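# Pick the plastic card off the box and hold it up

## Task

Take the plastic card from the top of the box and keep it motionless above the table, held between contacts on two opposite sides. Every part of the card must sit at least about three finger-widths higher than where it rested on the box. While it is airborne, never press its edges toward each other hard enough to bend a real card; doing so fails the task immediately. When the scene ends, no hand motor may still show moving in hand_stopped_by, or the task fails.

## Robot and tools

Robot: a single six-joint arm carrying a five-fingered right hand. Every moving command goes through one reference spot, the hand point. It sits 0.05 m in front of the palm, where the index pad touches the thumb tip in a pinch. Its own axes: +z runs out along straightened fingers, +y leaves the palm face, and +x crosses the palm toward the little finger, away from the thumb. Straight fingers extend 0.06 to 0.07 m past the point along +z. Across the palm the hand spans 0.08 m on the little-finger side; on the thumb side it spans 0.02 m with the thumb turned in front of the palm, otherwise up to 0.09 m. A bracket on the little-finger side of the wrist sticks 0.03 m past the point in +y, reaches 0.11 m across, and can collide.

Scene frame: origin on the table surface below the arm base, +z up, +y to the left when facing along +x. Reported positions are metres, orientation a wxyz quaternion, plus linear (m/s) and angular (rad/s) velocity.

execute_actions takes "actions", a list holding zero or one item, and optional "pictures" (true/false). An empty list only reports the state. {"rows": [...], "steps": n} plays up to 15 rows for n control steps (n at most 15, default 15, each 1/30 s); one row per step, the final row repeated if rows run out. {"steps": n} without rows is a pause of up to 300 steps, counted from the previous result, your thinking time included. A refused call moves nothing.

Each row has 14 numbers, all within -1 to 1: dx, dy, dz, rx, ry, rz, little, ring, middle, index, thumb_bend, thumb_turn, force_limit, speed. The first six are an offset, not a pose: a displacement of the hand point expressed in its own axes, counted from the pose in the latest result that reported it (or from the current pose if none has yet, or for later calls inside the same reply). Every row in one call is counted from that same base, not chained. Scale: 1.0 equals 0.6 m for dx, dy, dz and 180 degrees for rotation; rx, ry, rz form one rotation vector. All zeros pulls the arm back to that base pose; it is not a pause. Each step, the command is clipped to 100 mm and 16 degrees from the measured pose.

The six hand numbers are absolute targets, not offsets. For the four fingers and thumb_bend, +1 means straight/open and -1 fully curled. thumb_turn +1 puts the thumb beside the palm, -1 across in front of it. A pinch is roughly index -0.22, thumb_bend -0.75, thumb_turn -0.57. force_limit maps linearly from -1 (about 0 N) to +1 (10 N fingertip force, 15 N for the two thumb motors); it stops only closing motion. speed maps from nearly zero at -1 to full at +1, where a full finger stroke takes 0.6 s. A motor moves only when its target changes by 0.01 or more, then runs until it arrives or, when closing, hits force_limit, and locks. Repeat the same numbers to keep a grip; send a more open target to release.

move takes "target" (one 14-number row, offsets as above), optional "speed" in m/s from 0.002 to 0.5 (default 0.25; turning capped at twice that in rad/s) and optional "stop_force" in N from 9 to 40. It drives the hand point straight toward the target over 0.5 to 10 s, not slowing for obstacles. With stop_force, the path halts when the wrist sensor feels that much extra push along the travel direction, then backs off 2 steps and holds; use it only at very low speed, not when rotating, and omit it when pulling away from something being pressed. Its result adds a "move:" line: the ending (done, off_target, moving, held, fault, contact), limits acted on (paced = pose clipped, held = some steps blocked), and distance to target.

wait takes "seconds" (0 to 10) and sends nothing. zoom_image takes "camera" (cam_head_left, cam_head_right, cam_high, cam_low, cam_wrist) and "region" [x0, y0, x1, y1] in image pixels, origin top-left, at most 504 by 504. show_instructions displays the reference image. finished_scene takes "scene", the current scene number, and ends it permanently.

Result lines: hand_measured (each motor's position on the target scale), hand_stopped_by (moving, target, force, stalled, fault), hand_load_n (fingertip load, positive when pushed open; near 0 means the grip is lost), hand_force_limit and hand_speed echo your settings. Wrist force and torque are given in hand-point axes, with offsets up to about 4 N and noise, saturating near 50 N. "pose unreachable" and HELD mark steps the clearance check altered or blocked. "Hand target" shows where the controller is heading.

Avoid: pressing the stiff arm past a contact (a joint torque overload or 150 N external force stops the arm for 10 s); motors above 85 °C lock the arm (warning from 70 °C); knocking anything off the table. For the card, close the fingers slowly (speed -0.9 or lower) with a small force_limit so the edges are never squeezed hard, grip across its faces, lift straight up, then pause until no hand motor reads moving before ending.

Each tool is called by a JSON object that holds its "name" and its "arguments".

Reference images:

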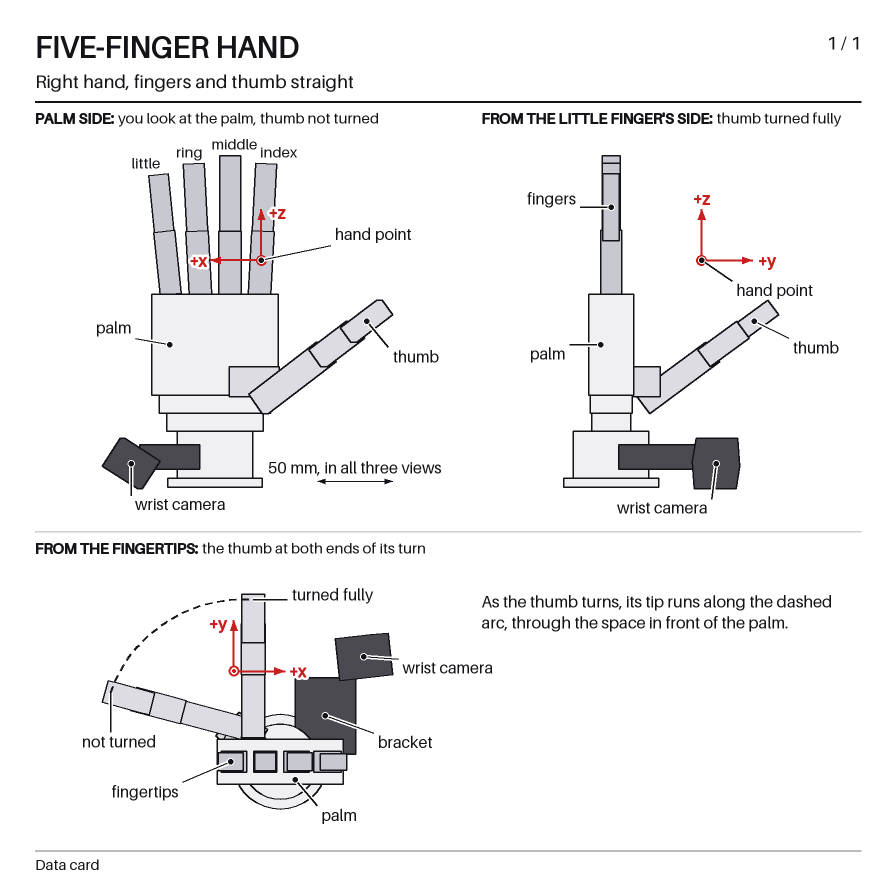

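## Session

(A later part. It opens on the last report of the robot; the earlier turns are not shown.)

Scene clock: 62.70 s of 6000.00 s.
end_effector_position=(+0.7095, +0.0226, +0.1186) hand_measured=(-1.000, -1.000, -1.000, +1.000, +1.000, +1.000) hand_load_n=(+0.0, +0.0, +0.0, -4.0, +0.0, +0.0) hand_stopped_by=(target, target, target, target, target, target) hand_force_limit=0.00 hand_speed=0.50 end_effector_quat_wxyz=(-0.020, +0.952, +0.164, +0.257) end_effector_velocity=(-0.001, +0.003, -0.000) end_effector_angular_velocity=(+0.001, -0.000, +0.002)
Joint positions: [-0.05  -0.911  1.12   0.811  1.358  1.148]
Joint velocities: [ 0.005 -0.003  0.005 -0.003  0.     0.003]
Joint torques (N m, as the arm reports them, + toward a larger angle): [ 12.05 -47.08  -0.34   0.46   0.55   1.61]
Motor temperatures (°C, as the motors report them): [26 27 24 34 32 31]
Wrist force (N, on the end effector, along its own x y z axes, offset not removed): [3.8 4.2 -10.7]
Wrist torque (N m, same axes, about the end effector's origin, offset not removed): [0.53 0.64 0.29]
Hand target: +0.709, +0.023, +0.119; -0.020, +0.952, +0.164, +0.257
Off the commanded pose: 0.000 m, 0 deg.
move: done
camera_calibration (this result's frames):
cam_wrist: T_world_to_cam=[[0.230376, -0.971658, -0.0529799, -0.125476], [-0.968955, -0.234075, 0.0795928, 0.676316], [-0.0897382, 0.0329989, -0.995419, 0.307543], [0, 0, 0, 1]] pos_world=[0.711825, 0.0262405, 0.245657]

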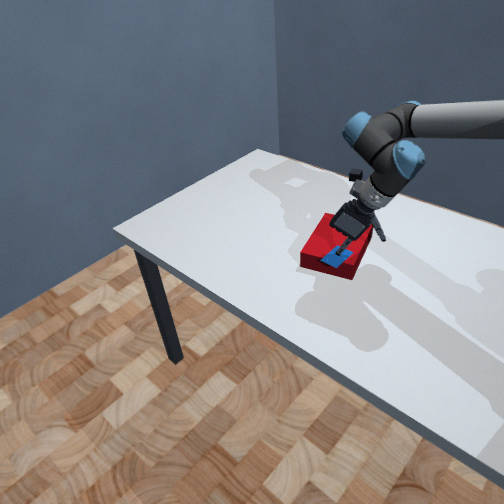

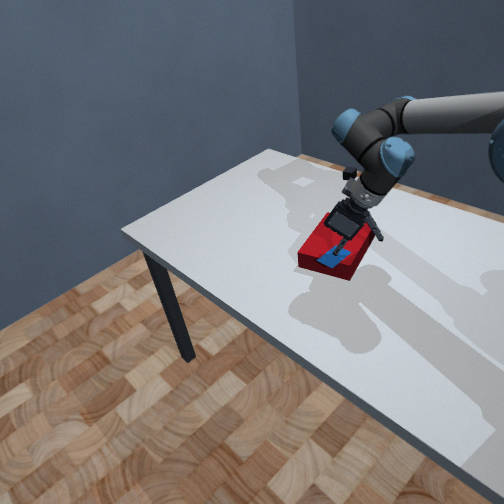

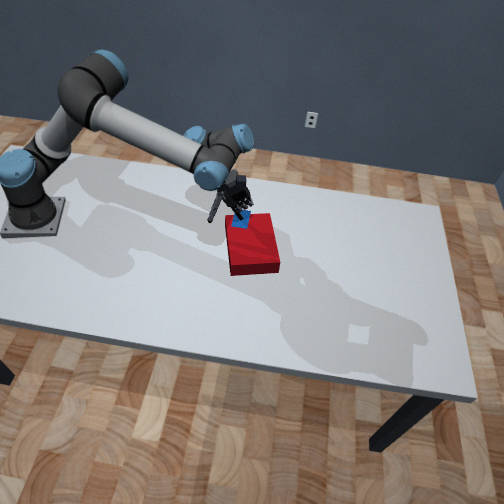

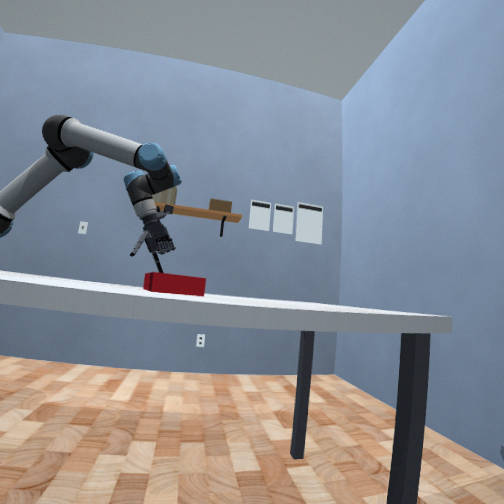

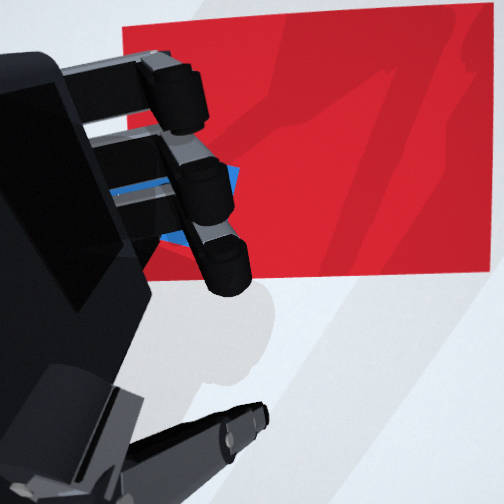

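{"name": "move", "arguments": {"target": [-0.028,-0.0148,-0.0167,0,0,0,-1,-1,-1,1,1,1,0,0.5], "speed": 0.015}}

{"name": "move", "arguments": {"target": [0.025,0.002,-0.043,0,0,0,-1,-1,-1,1,1,1,0,0.5], "speed": 0.03}}

{"name": "move", "arguments": {"target": [0,-0.2,-0.02,0,0,0,-1,-1,-1,0.1,-0.6,-0.57,0,0.5], "speed": 0.1}}

Scene clock: 68.97 s of 6000.00 s.
end_effector_position=(+0.6884, +0.0246, +0.1186) hand_measured=(-1.000, -1.000, -1.000, +1.000, +1.000, +1.000) hand_load_n=(+0.0, +0.0, +0.0, -2.0, +0.0, +0.0) hand_stopped_by=(target, target, target, target, target, target) hand_force_limit=0.00 hand_speed=0.50 end_effector_quat_wxyz=(-0.020, +0.952, +0.164, +0.257) end_effector_velocity=(-0.003, +0.001, +0.001) end_effector_angular_velocity=(+0.001, -0.001, +0.001)
Joint positions: [-0.051 -0.963  1.21   0.774  1.357  1.147]
Joint velocities: [-0.    -0.008  0.012 -0.005 -0.001 -0.   ]
Joint torques (N m, as the arm reports them, + toward a larger angle): [ -8.74 -44.03   1.78   1.09  -1.03  -2.1 ]
Motor temperatures (°C, as the motors report them): [26 27 24 34 32 31]
Wrist force (N, on the end effector, along its own x y z axes, offset not removed): [7.9 0.9 -7.4]
Wrist torque (N m, same axes, about the end effector's origin, offset not removed): [0.26 0.43 0.57]
Hand target: +0.688, +0.025, +0.119; -0.020, +0.952, +0.164, +0.257
Off the commanded pose: 0.000 m, 0 deg.
After step 90, 1.60 s passed at rest.
move: done
camera_calibration (this result's frames):
cam_wrist: T_world_to_cam=[[0.230368, -0.97166, -0.0529929, -0.118616], [-0.968952, -0.234069, 0.079643, 0.65639], [-0.0897899, 0.0330004, -0.995414, 0.305534], [0, 0, 0, 1]] pos_world=[0.69077, 0.0283039, 0.245571]

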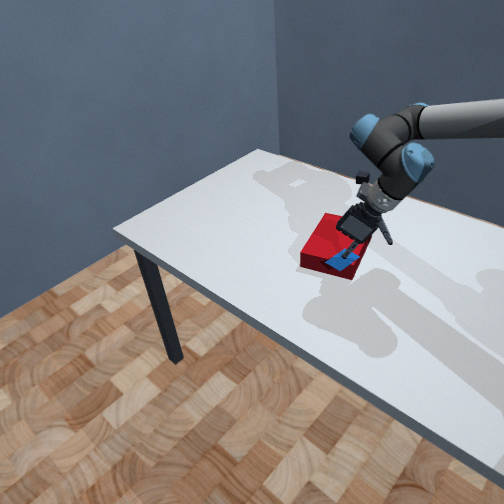

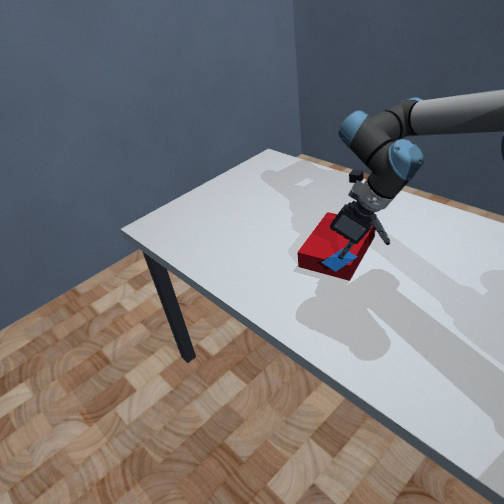

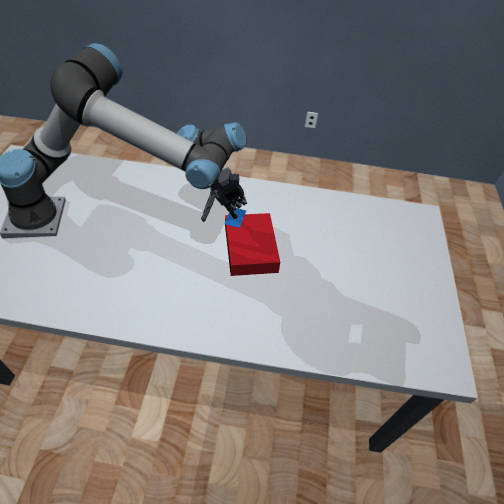

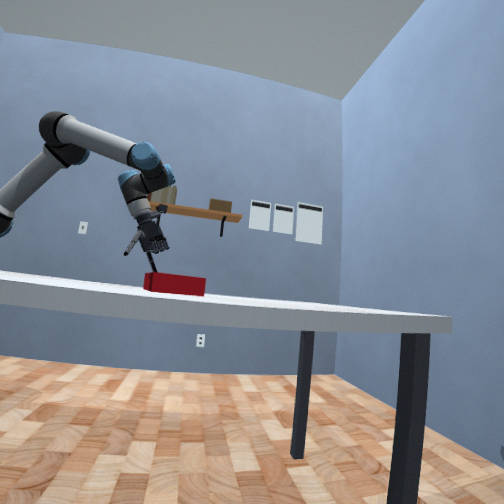

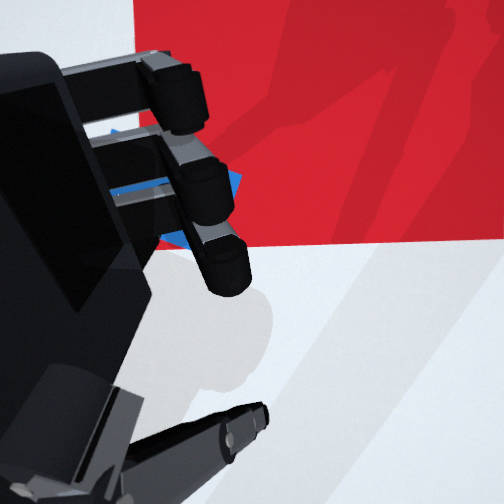

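Scene clock: 70.33 s of 6000.00 s.
end_effector_position=(+0.6885, +0.0249, +0.1481) hand_measured=(-1.000, -1.000, -1.000, +1.000, +1.000, +1.000) hand_load_n=(+0.0, +0.0, +0.0, +0.0, +0.0, +0.0) hand_stopped_by=(target, target, target, target, target, target) hand_force_limit=0.00 hand_speed=0.50 end_effector_quat_wxyz=(-0.020, +0.952, +0.164, +0.257) end_effector_velocity=(+0.000, -0.000, +0.002) end_effector_angular_velocity=(-0.001, +0.000, +0.003)
Joint positions: [-0.052 -0.983  1.166  0.838  1.356  1.146]
Joint velocities: [-0.001  0.    -0.004  0.005 -0.001 -0.004]
Joint torques (N m, as the arm reports them, + toward a larger angle): [ -9.37 -51.49 -30.22   3.52  -1.4   -2.01]
Motor temperatures (°C, as the motors report them): [26 27 24 34 32 31]
Wrist force (N, on the end effector, along its own x y z axes, offset not removed): [-2.1 -0.2 0.2]
Wrist torque (N m, same axes, about the end effector's origin, offset not removed): [-0.06 0.26 -0.02]
Hand target: +0.689, +0.025, +0.148; -0.020, +0.952, +0.164, +0.257
Off the commanded pose: 0.000 m, 0 deg.
move: done
camera_calibration (this result's frames):
cam_wrist: T_world_to_cam=[[0.230368, -0.97166, -0.0529877, -0.116824], [-0.968954, -0.234069, 0.0796199, 0.654205], [-0.0897662, 0.0330007, -0.995416, 0.334976], [0, 0, 0, 1]] pos_world=[0.690877, 0.0285611, 0.275162]

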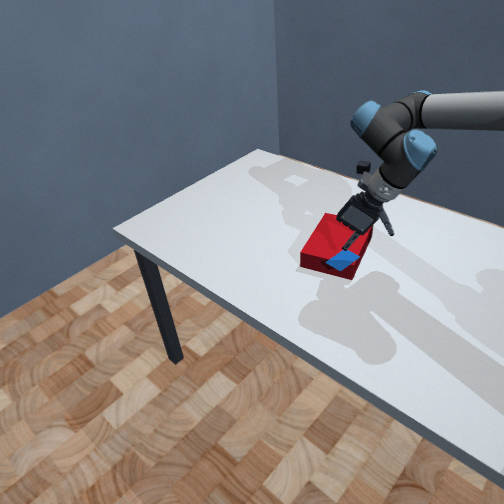

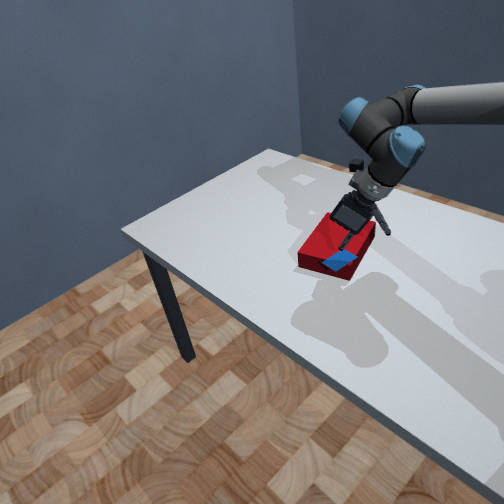

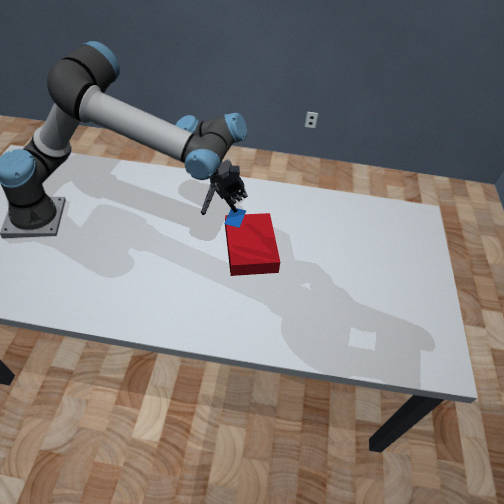

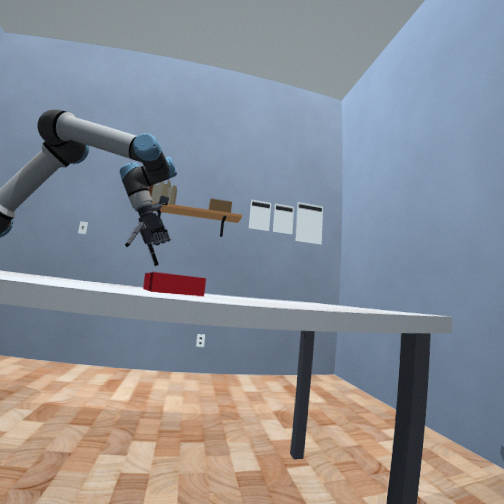

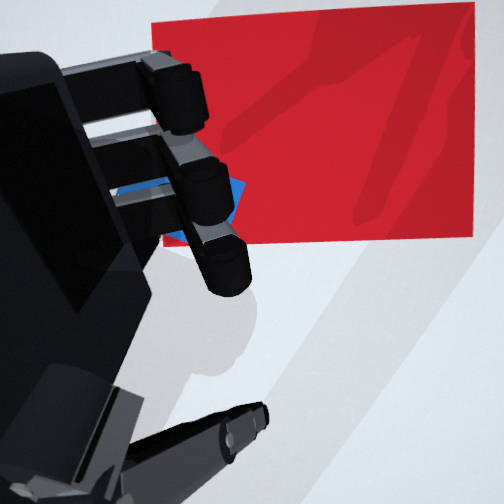

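Scene clock: 72.07 s of 6000.00 s.
end_effector_position=(+0.6440, +0.1365, +0.1529) hand_measured=(-1.000, -1.000, -1.000, +0.100, -0.600, -0.570) hand_load_n=(+0.0, +0.0, +0.0, +0.0, +0.0, +0.0) hand_stopped_by=(target, target, target, target, target, target) hand_force_limit=0.00 hand_speed=0.50 end_effector_quat_wxyz=(-0.020, +0.952, +0.164, +0.257) end_effector_velocity=(-0.000, +0.002, -0.000) end_effector_angular_velocity=(-0.001, +0.001, +0.000)
Joint positions: [ 0.157 -1.043  1.245  0.791  1.469  1.325]
Joint velocities: [ 0.004  0.001 -0.001 -0.     0.003  0.003]
Joint torques (N m, as the arm reports them, + toward a larger angle): [ 10.53 -50.24  -4.74  -0.49   1.12   1.57]
Motor temperatures (°C, as the motors report them): [26 27 24 34 32 31]
Wrist force (N, on the end effector, along its own x y z axes, offset not removed): [-1.4 0.6 0.6]
Wrist torque (N m, same axes, about the end effector's origin, offset not removed): [0.11 0.22 0.04]
Hand target: +0.644, +0.137, +0.153; -0.020, +0.952, +0.164, +0.257
Off the commanded pose: 0.000 m, 0 deg.
move: done
camera_calibration (this result's frames):
cam_wrist: T_world_to_cam=[[0.230404, -0.971666, -0.0527178, 0.00203075], [-0.968944, -0.234082, 0.0797008, 0.636837], [-0.0897829, 0.0327173, -0.995424, 0.332048], [0, 0, 0, 1]] pos_world=[0.646404, 0.140182, 0.279879]

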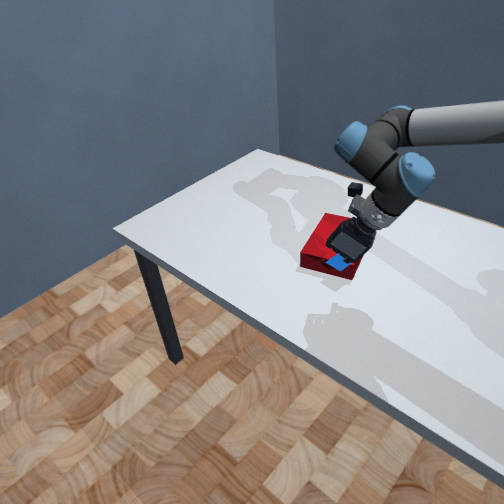

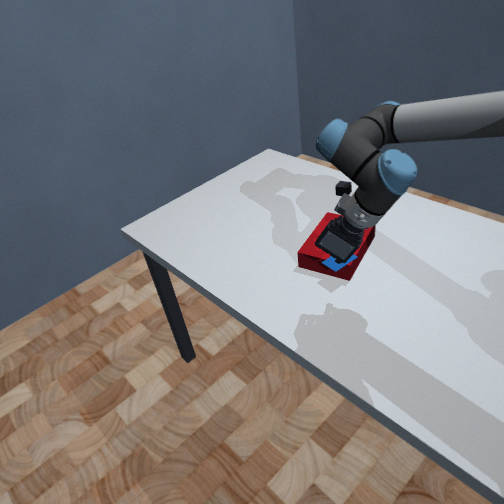

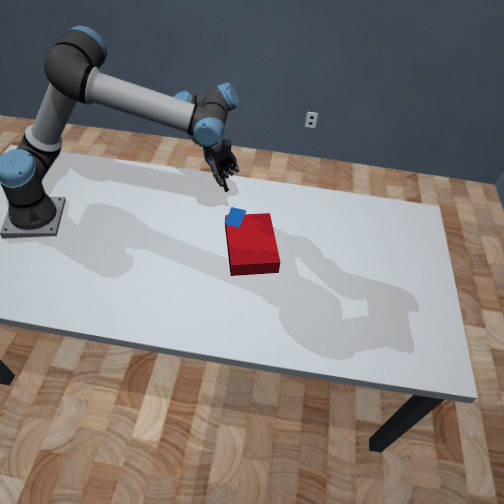

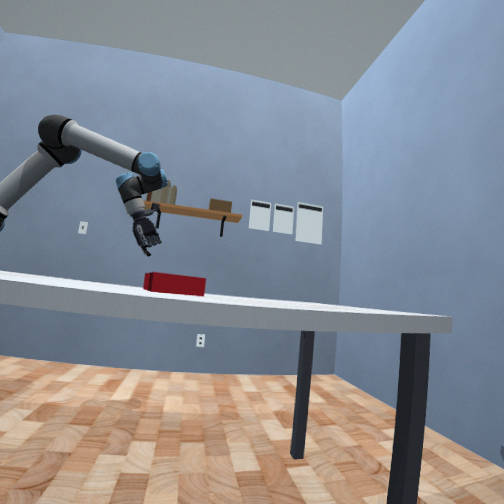

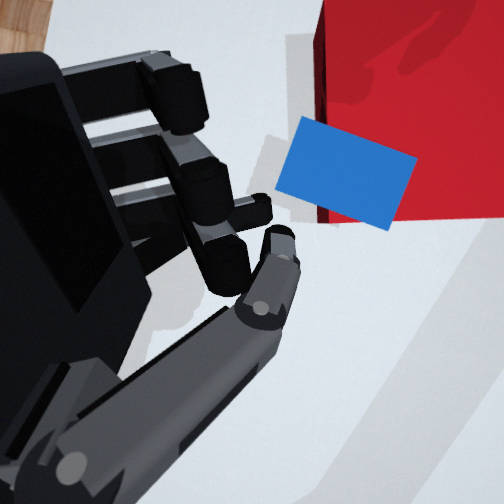

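{"name": "move", "arguments": {"target": [-0.055,-0.008,0.07,0.101,-0.1415,-0.328,-1,-1,-1,0.1,-0.75,-0.57,0,0.5], "speed": 0.2}}

{"name": "zoom_image", "arguments": {"camera": "cam_low", "region": [110, 220, 190, 300]}}

{"name": "zoom_image", "arguments": {"camera": "cam_head_left", "region": [295, 190, 415, 310]}}

Scene clock: 84.80 s of 6000.00 s.
end_effector_position=(+0.6361, +0.1361, +0.1001) hand_measured=(-1.000, -1.000, -1.000, +0.100, -0.750, -0.570) hand_load_n=(+0.0, +0.0, +0.0, +0.0, +0.0, +0.0) hand_stopped_by=(target, target, target, target, target, target) hand_force_limit=0.00 hand_speed=0.50 end_effector_quat_wxyz=(+0.000, +0.767, +0.642, -0.000) end_effector_velocity=(+0.000, -0.000, -0.001) end_effector_angular_velocity=(-0.006, +0.006, +0.011)
Joint positions: [ 0.16  -0.819  1.073  1.253  1.559  0.244]
Joint velocities: [ 0.001  0.004 -0.004  0.005  0.005 -0.01 ]
Joint torques (N m, as the arm reports them, + toward a larger angle): [  9.92 -37.4  -29.73   4.84   1.05  -2.18]
Motor temperatures (°C, as the motors report them): [26 27 24 34 32 31]
Wrist force (N, on the end effector, along its own x y z axes, offset not removed): [-1.1 1.3 0.7]
Wrist torque (N m, same axes, about the end effector's origin, offset not removed): [0.23 0.15 -0.02]
Hand target: +0.636, +0.136, +0.100; +0.000, +0.766, +0.642, -0.001
Off the commanded pose: 0.000 m, 0 deg.
After step 90, 6.33 s passed at rest.
move: done
camera_calibration (this result's frames):
cam_wrist: T_world_to_cam=[[0.952041, -0.303585, -0.0381232, -0.550659], [-0.22989, -0.791965, 0.565635, 0.190391], [-0.20191, -0.529744, -0.823774, 0.40949], [0, 0, 0, 1]] pos_world=[0.6507, 0.200536, 0.208643]

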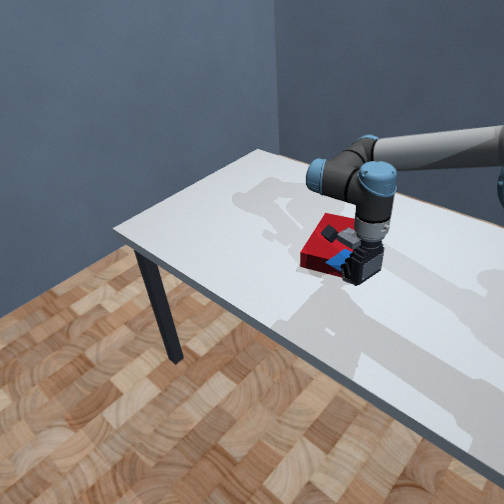

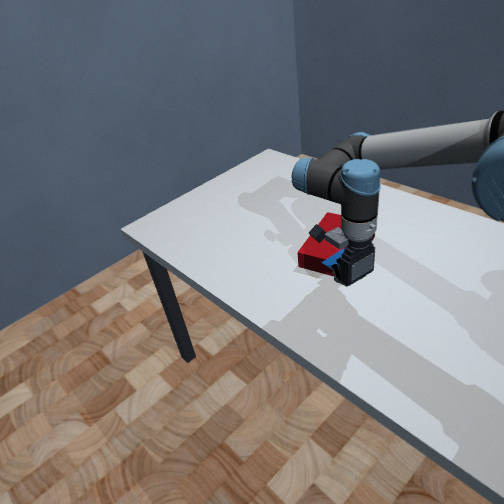

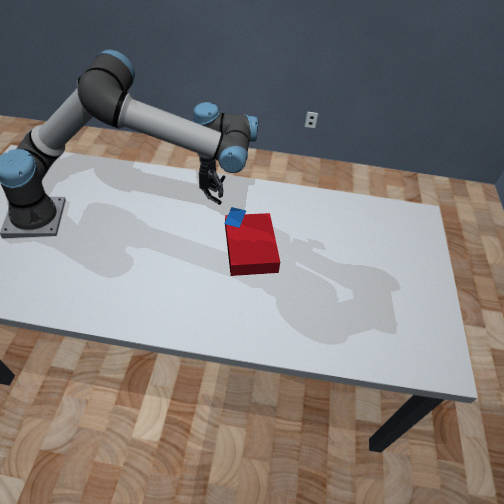

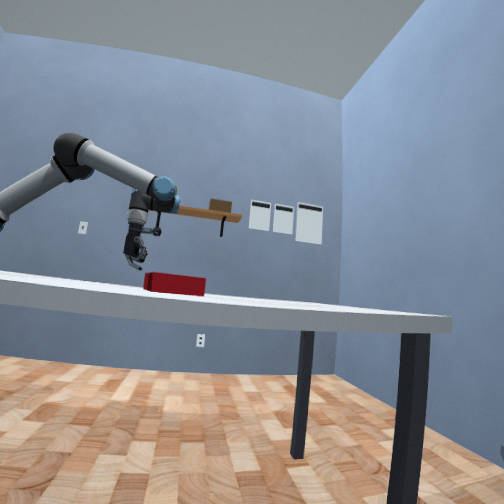

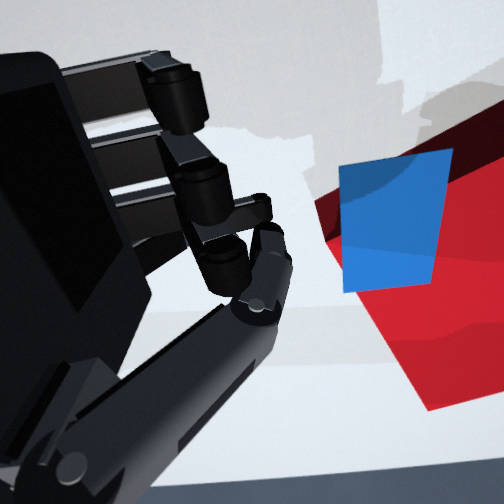

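Region (110, 220, 190, 300) of cam_low's 504x504 image, scaled by 6.300, with more detail than that image has.

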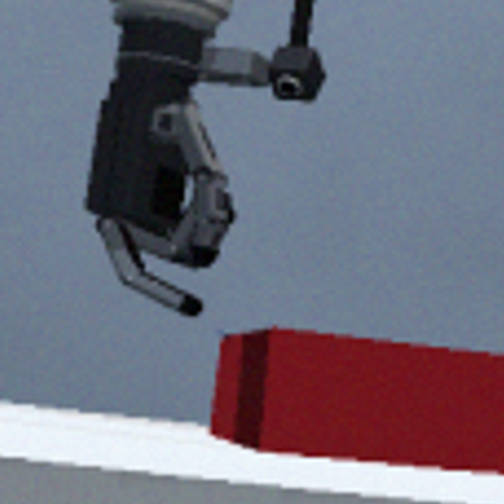

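Region (295, 190, 415, 310) of cam_head_left's 504x504 image, scaled by 4.200, with more detail than that image has.

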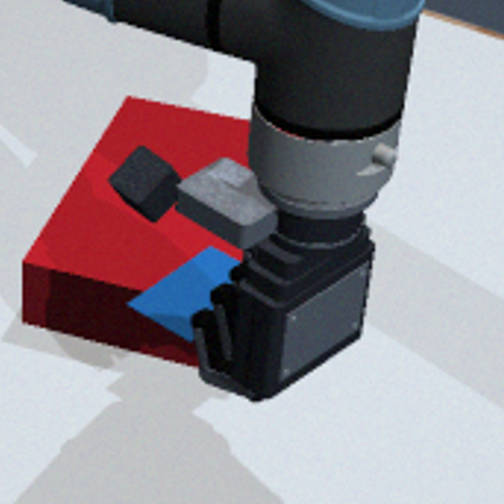

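{"name": "move", "arguments": {"target": [0,0.02,0.055,0,0,0,-1,-1,-1,0.1,-0.75,-0.57,0,0.5], "speed": 0.05}}

{"name": "zoom_image", "arguments": {"camera": "cam_low", "region": [110, 220, 190, 300]}}

Scene clock: 89.83 s of 6000.00 s.
end_effector_position=(+0.6478, +0.1340, +0.0674) hand_measured=(-1.000, -1.000, -1.000, +0.100, -0.750, -0.570) hand_load_n=(+0.0, +0.0, +0.0, +0.0, +0.0, +0.0) hand_stopped_by=(target, target, target, target, target, target) hand_force_limit=0.00 hand_speed=0.50 end_effector_quat_wxyz=(+0.000, +0.767, +0.642, -0.000) end_effector_velocity=(+0.001, -0.001, -0.003) end_effector_angular_velocity=(+0.000, +0.001, -0.003)
Joint positions: [ 0.156 -0.762  1.055  1.213  1.558  0.24 ]
Joint velocities: [-0.002  0.006 -0.001 -0.003 -0.     0.001]
Joint torques (N m, as the arm reports them, + toward a larger angle): [ -8.67 -40.85 -30.8    0.83  -1.17  -2.12]
Motor temperatures (°C, as the motors report them): [26 27 24 34 32 31]
Wrist force (N, on the end effector, along its own x y z axes, offset not removed): [-2.5 -1.4 0.0]
Wrist torque (N m, same axes, about the end effector's origin, offset not removed): [-0.15 0.30 -0.20]
Hand target: +0.648, +0.134, +0.067; +0.000, +0.767, +0.642, -0.000
Off the commanded pose: 0.000 m, 0 deg.
After step 90, 0.93 s passed at rest.
move: done
camera_calibration (this result's frames):
cam_wrist: T_world_to_cam=[[0.952047, -0.303569, -0.0381191, -0.563729], [-0.22988, -0.791971, 0.56563, 0.209902], [-0.201897, -0.529743, -0.823777, 0.383844], [0, 0, 0, 1]] pos_world=[0.662446, 0.198444, 0.175987]

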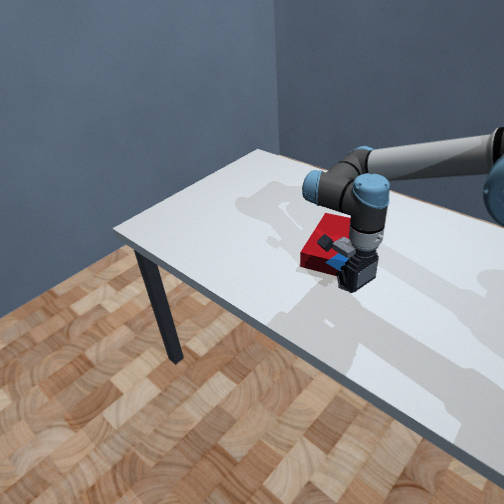

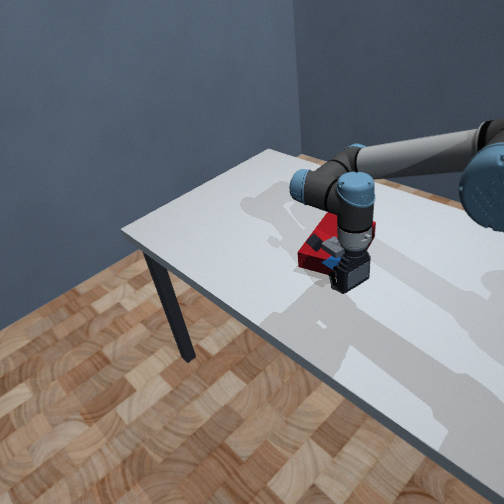

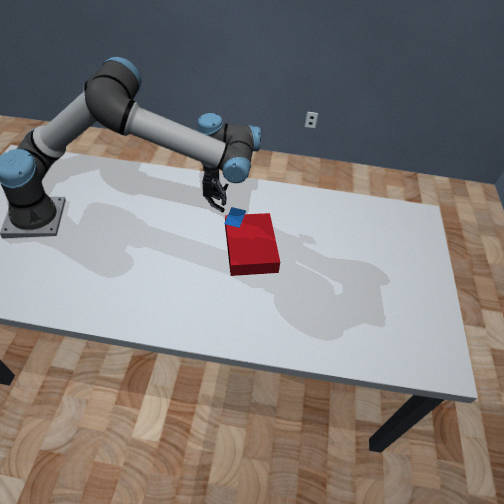

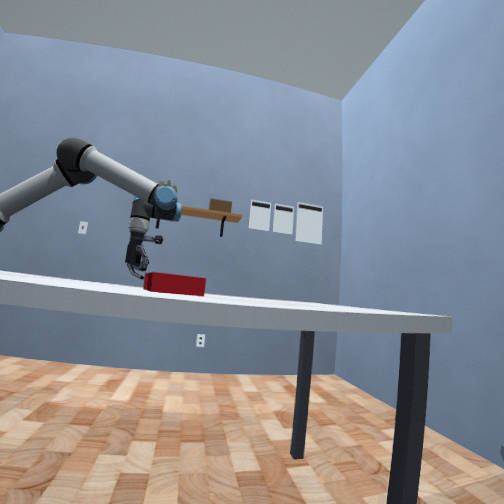

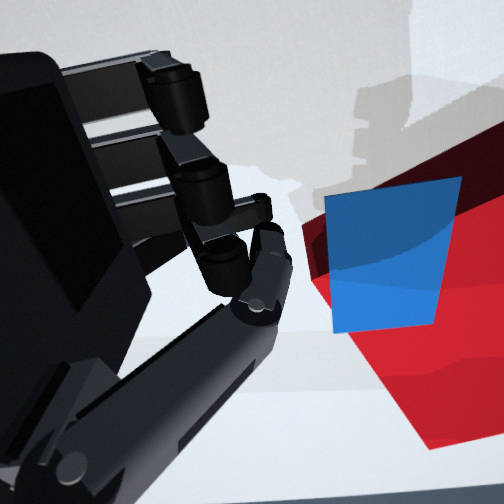

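Region (110, 220, 190, 300) of cam_low's 504x504 image, scaled by 6.300, with more detail than that image has.

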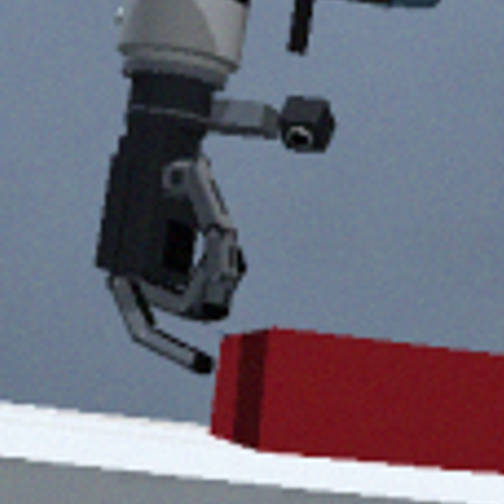

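{"name": "move", "arguments": {"target": [-0.003,0.063,0.007,0,0,0,-1,-1,-1,0.1,-0.75,-0.57,0,0.5], "speed": 0.03}}

Scene clock: 93.20 s of 6000.00 s.
end_effector_position=(+0.6845, +0.1257, +0.0633) hand_measured=(-1.000, -1.000, -1.000, +0.100, -0.750, -0.570) hand_load_n=(+0.0, +0.0, +0.0, +0.0, +0.0, +0.0) hand_stopped_by=(target, target, target, target, target, target) hand_force_limit=0.00 hand_speed=0.50 end_effector_quat_wxyz=(+0.000, +0.767, +0.642, -0.000) end_effector_velocity=(+0.002, +0.000, -0.000) end_effector_angular_velocity=(+0.001, +0.001, +0.001)
Joint positions: [ 0.139 -0.667  0.884  1.289  1.557  0.223]
Joint velocities: [ 0.     0.007 -0.013  0.007 -0.001 -0.001]
Joint torques (N m, as the arm reports them, + toward a larger angle): [ -8.49 -41.84 -31.44   5.    -1.16  -2.12]
Motor temperatures (°C, as the motors report them): [26 27 24 34 32 31]
Wrist force (N, on the end effector, along its own x y z axes, offset not removed): [-2.1 0.8 1.0]
Wrist torque (N m, same axes, about the end effector's origin, offset not removed): [0.13 0.16 -0.09]
Hand target: +0.685, +0.126, +0.063; +0.000, +0.767, +0.642, -0.000
Off the commanded pose: 0.000 m, 0 deg.
move: done
camera_calibration (this result's frames):
cam_wrist: T_world_to_cam=[[0.952056, -0.303551, -0.0380298, -0.601317], [-0.229929, -0.792004, 0.565564, 0.21411], [-0.201797, -0.529705, -0.823827, 0.383396], [0, 0, 0, 1]] pos_world=[0.699086, 0.190132, 0.171891]

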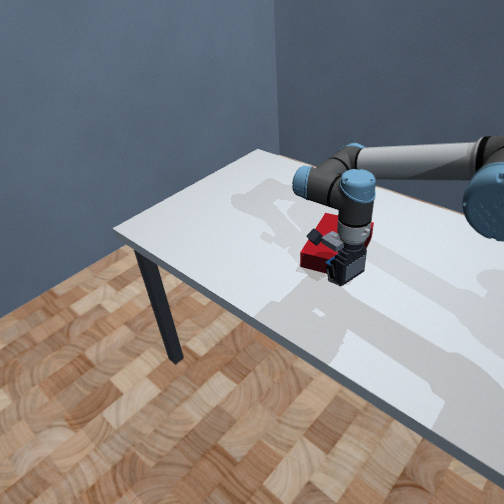

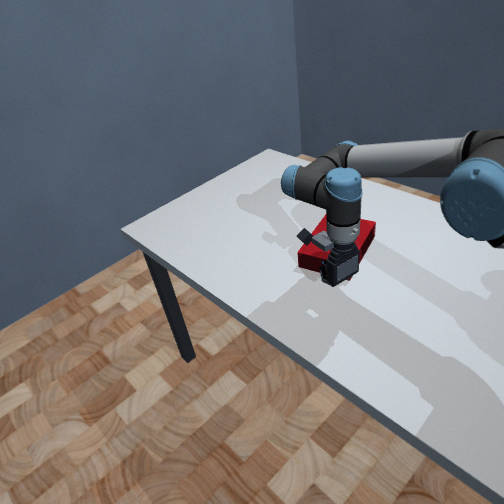

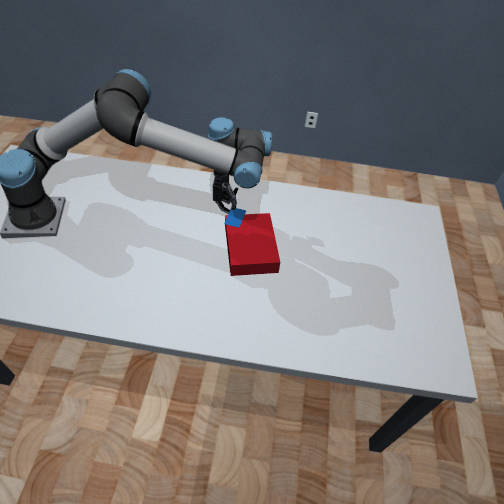

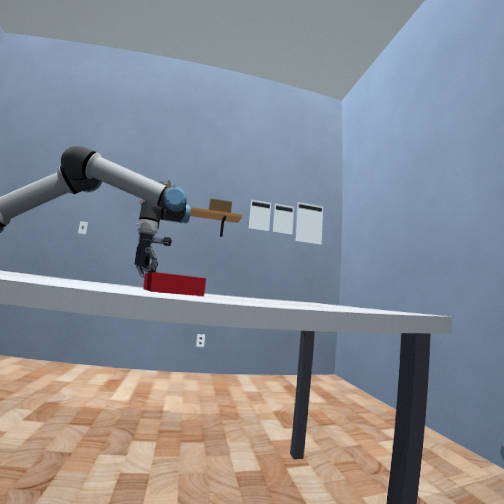

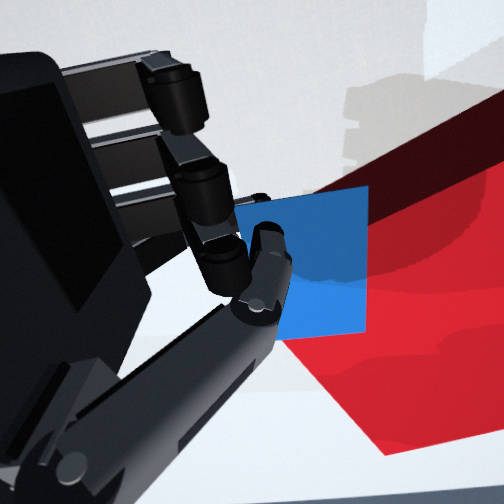

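{"name": "move", "arguments": {"target": [0,0.005,0.003,0,0,0,-1,-1,-1,-0.4,-0.75,-0.57,0.2,-0.88], "speed": 0.01}}

{"name": "move", "arguments": {"target": [0,-0.08,-0.22,0,0,0,-1,-1,-1,-0.4,-0.75,-0.57,0.2,-0.88], "speed": 0.06}}

Scene clock: 97.57 s of 6000.00 s.
end_effector_position=(+0.6874, +0.1251, +0.0616) hand_measured=(-1.000, -1.000, -1.000, -0.218, -0.750, -0.570) hand_load_n=(+0.0, +0.0, +0.0, +6.0, +0.5, -0.5) hand_stopped_by=(target, target, target, force, target, target) hand_force_limit=0.20 hand_speed=-0.88 end_effector_quat_wxyz=(+0.000, +0.767, +0.642, -0.000) end_effector_velocity=(-0.000, -0.000, -0.000) end_effector_angular_velocity=(+0.000, +0.001, -0.001)
Joint positions: [ 0.138 -0.657  0.87   1.294  1.557  0.222]
Joint velocities: [-0.001 -0.     0.001  0.    -0.     0.001]
Joint torques (N m, as the arm reports them, + toward a larger angle): [ -8.91 -42.29 -31.12   4.53  -1.23  -2.05]
Motor temperatures (°C, as the motors report them): [26 27 24 34 32 31]
Wrist force (N, on the end effector, along its own x y z axes, offset not removed): [-3.1 -0.2 1.4]
Wrist torque (N m, same axes, about the end effector's origin, offset not removed): [-0.06 0.44 -0.14]
Hand target: +0.687, +0.125, +0.062; +0.000, +0.767, +0.642, -0.000
Off the commanded pose: 0.000 m, 0 deg.
move: done
camera_calibration (this result's frames):
cam_wrist: T_world_to_cam=[[0.952056, -0.30355, -0.0380311, -0.604361], [-0.229928, -0.792005, 0.565563, 0.21539], [-0.201798, -0.529703, -0.823828, 0.382238], [0, 0, 0, 1]] pos_world=[0.702045, 0.189608, 0.170097]

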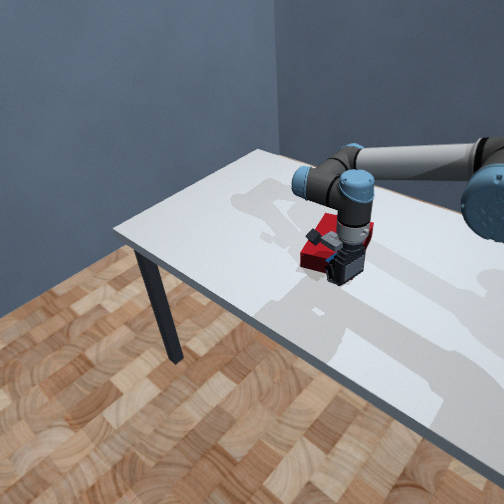

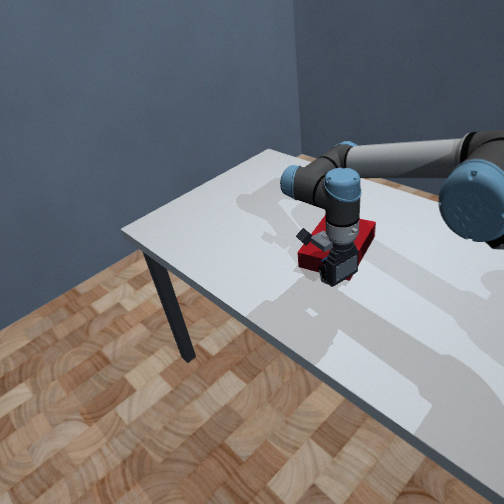

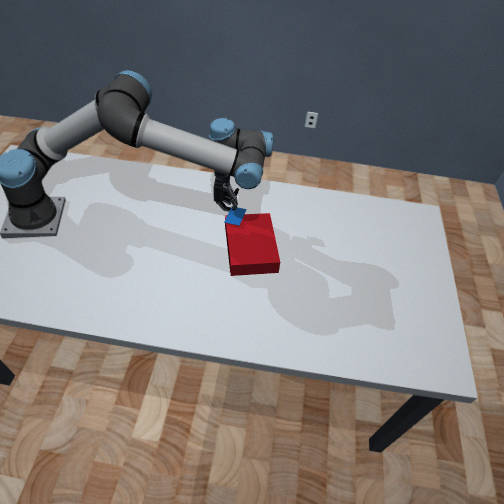

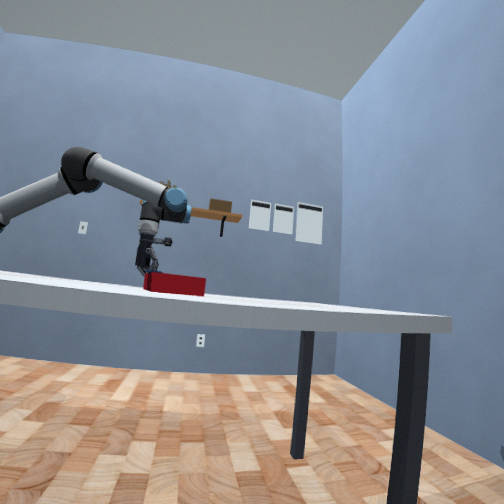

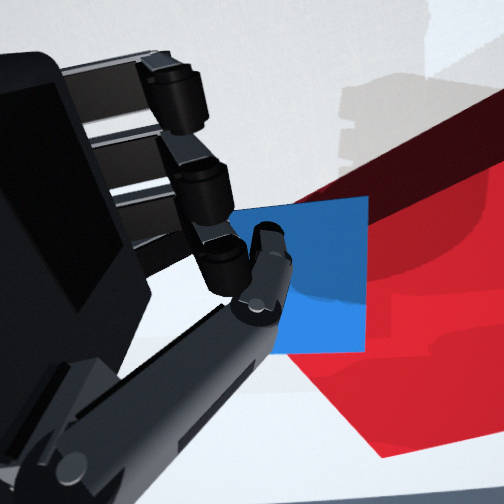

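Scene clock: 100.33 s of 6000.00 s.
end_effector_position=(+0.6400, +0.1335, +0.1931) hand_measured=(-1.000, -1.000, -1.000, -0.218, -0.750, -0.570) hand_load_n=(+0.0, +0.0, +0.0, +6.0, +0.5, -0.5) hand_stopped_by=(target, target, target, force, target, target) hand_force_limit=0.20 hand_speed=-0.88 end_effector_quat_wxyz=(+0.000, +0.767, +0.642, -0.000) end_effector_velocity=(-0.001, -0.000, +0.002) end_effector_angular_velocity=(-0.001, +0.000, -0.001)
Joint positions: [ 0.153 -0.867  0.916  1.458  1.558  0.237]
Joint velocities: [ 0.    -0.003 -0.001  0.004  0.001  0.002]
Joint torques (N m, as the arm reports them, + toward a larger angle): [  9.96 -55.66 -31.6    4.59   1.19   1.74]
Motor temperatures (°C, as the motors report them): [26 27 24 34 32 31]
Wrist force (N, on the end effector, along its own x y z axes, offset not removed): [-2.5 0.7 -1.0]
Wrist torque (N m, same axes, about the end effector's origin, offset not removed): [0.21 0.44 -0.09]
Hand target: +0.640, +0.134, +0.193; +0.000, +0.767, +0.642, -0.000
Off the commanded pose: 0.000 m, 0 deg.
move: done
camera_calibration (this result's frames):
cam_wrist: T_world_to_cam=[[0.952056, -0.303551, -0.0380262, -0.551676], [-0.229926, -0.791992, 0.565582, 0.136725], [-0.201799, -0.529722, -0.823815, 0.48554], [0, 0, 0, 1]] pos_world=[0.654645, 0.198025, 0.301688]

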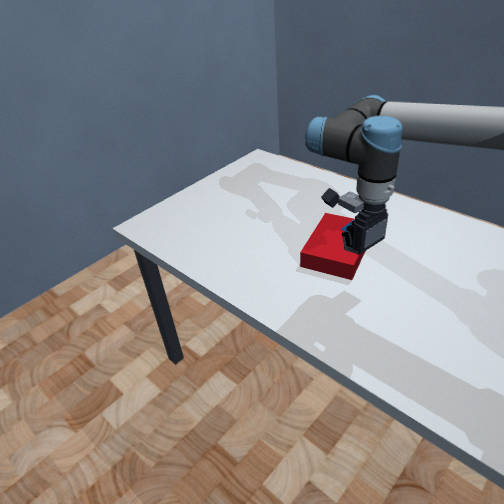

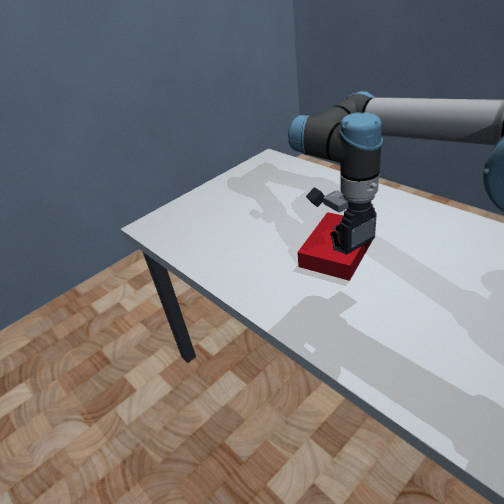

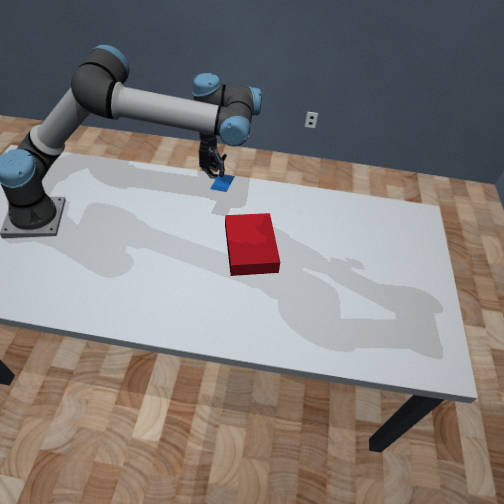

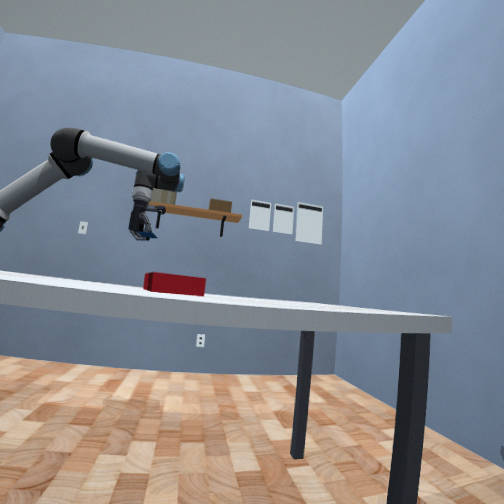

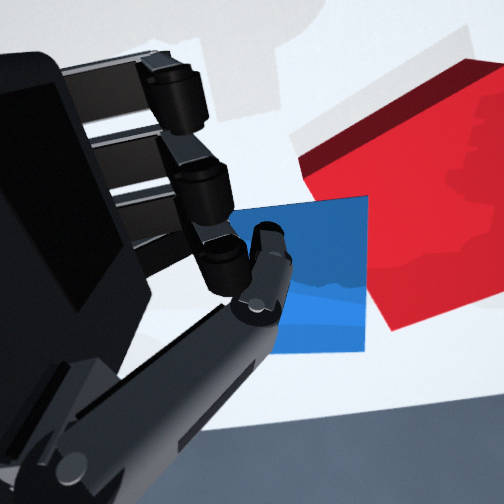

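{"name": "finished_scene", "arguments": {"scene": 1}}

The scene is finished: the task was done.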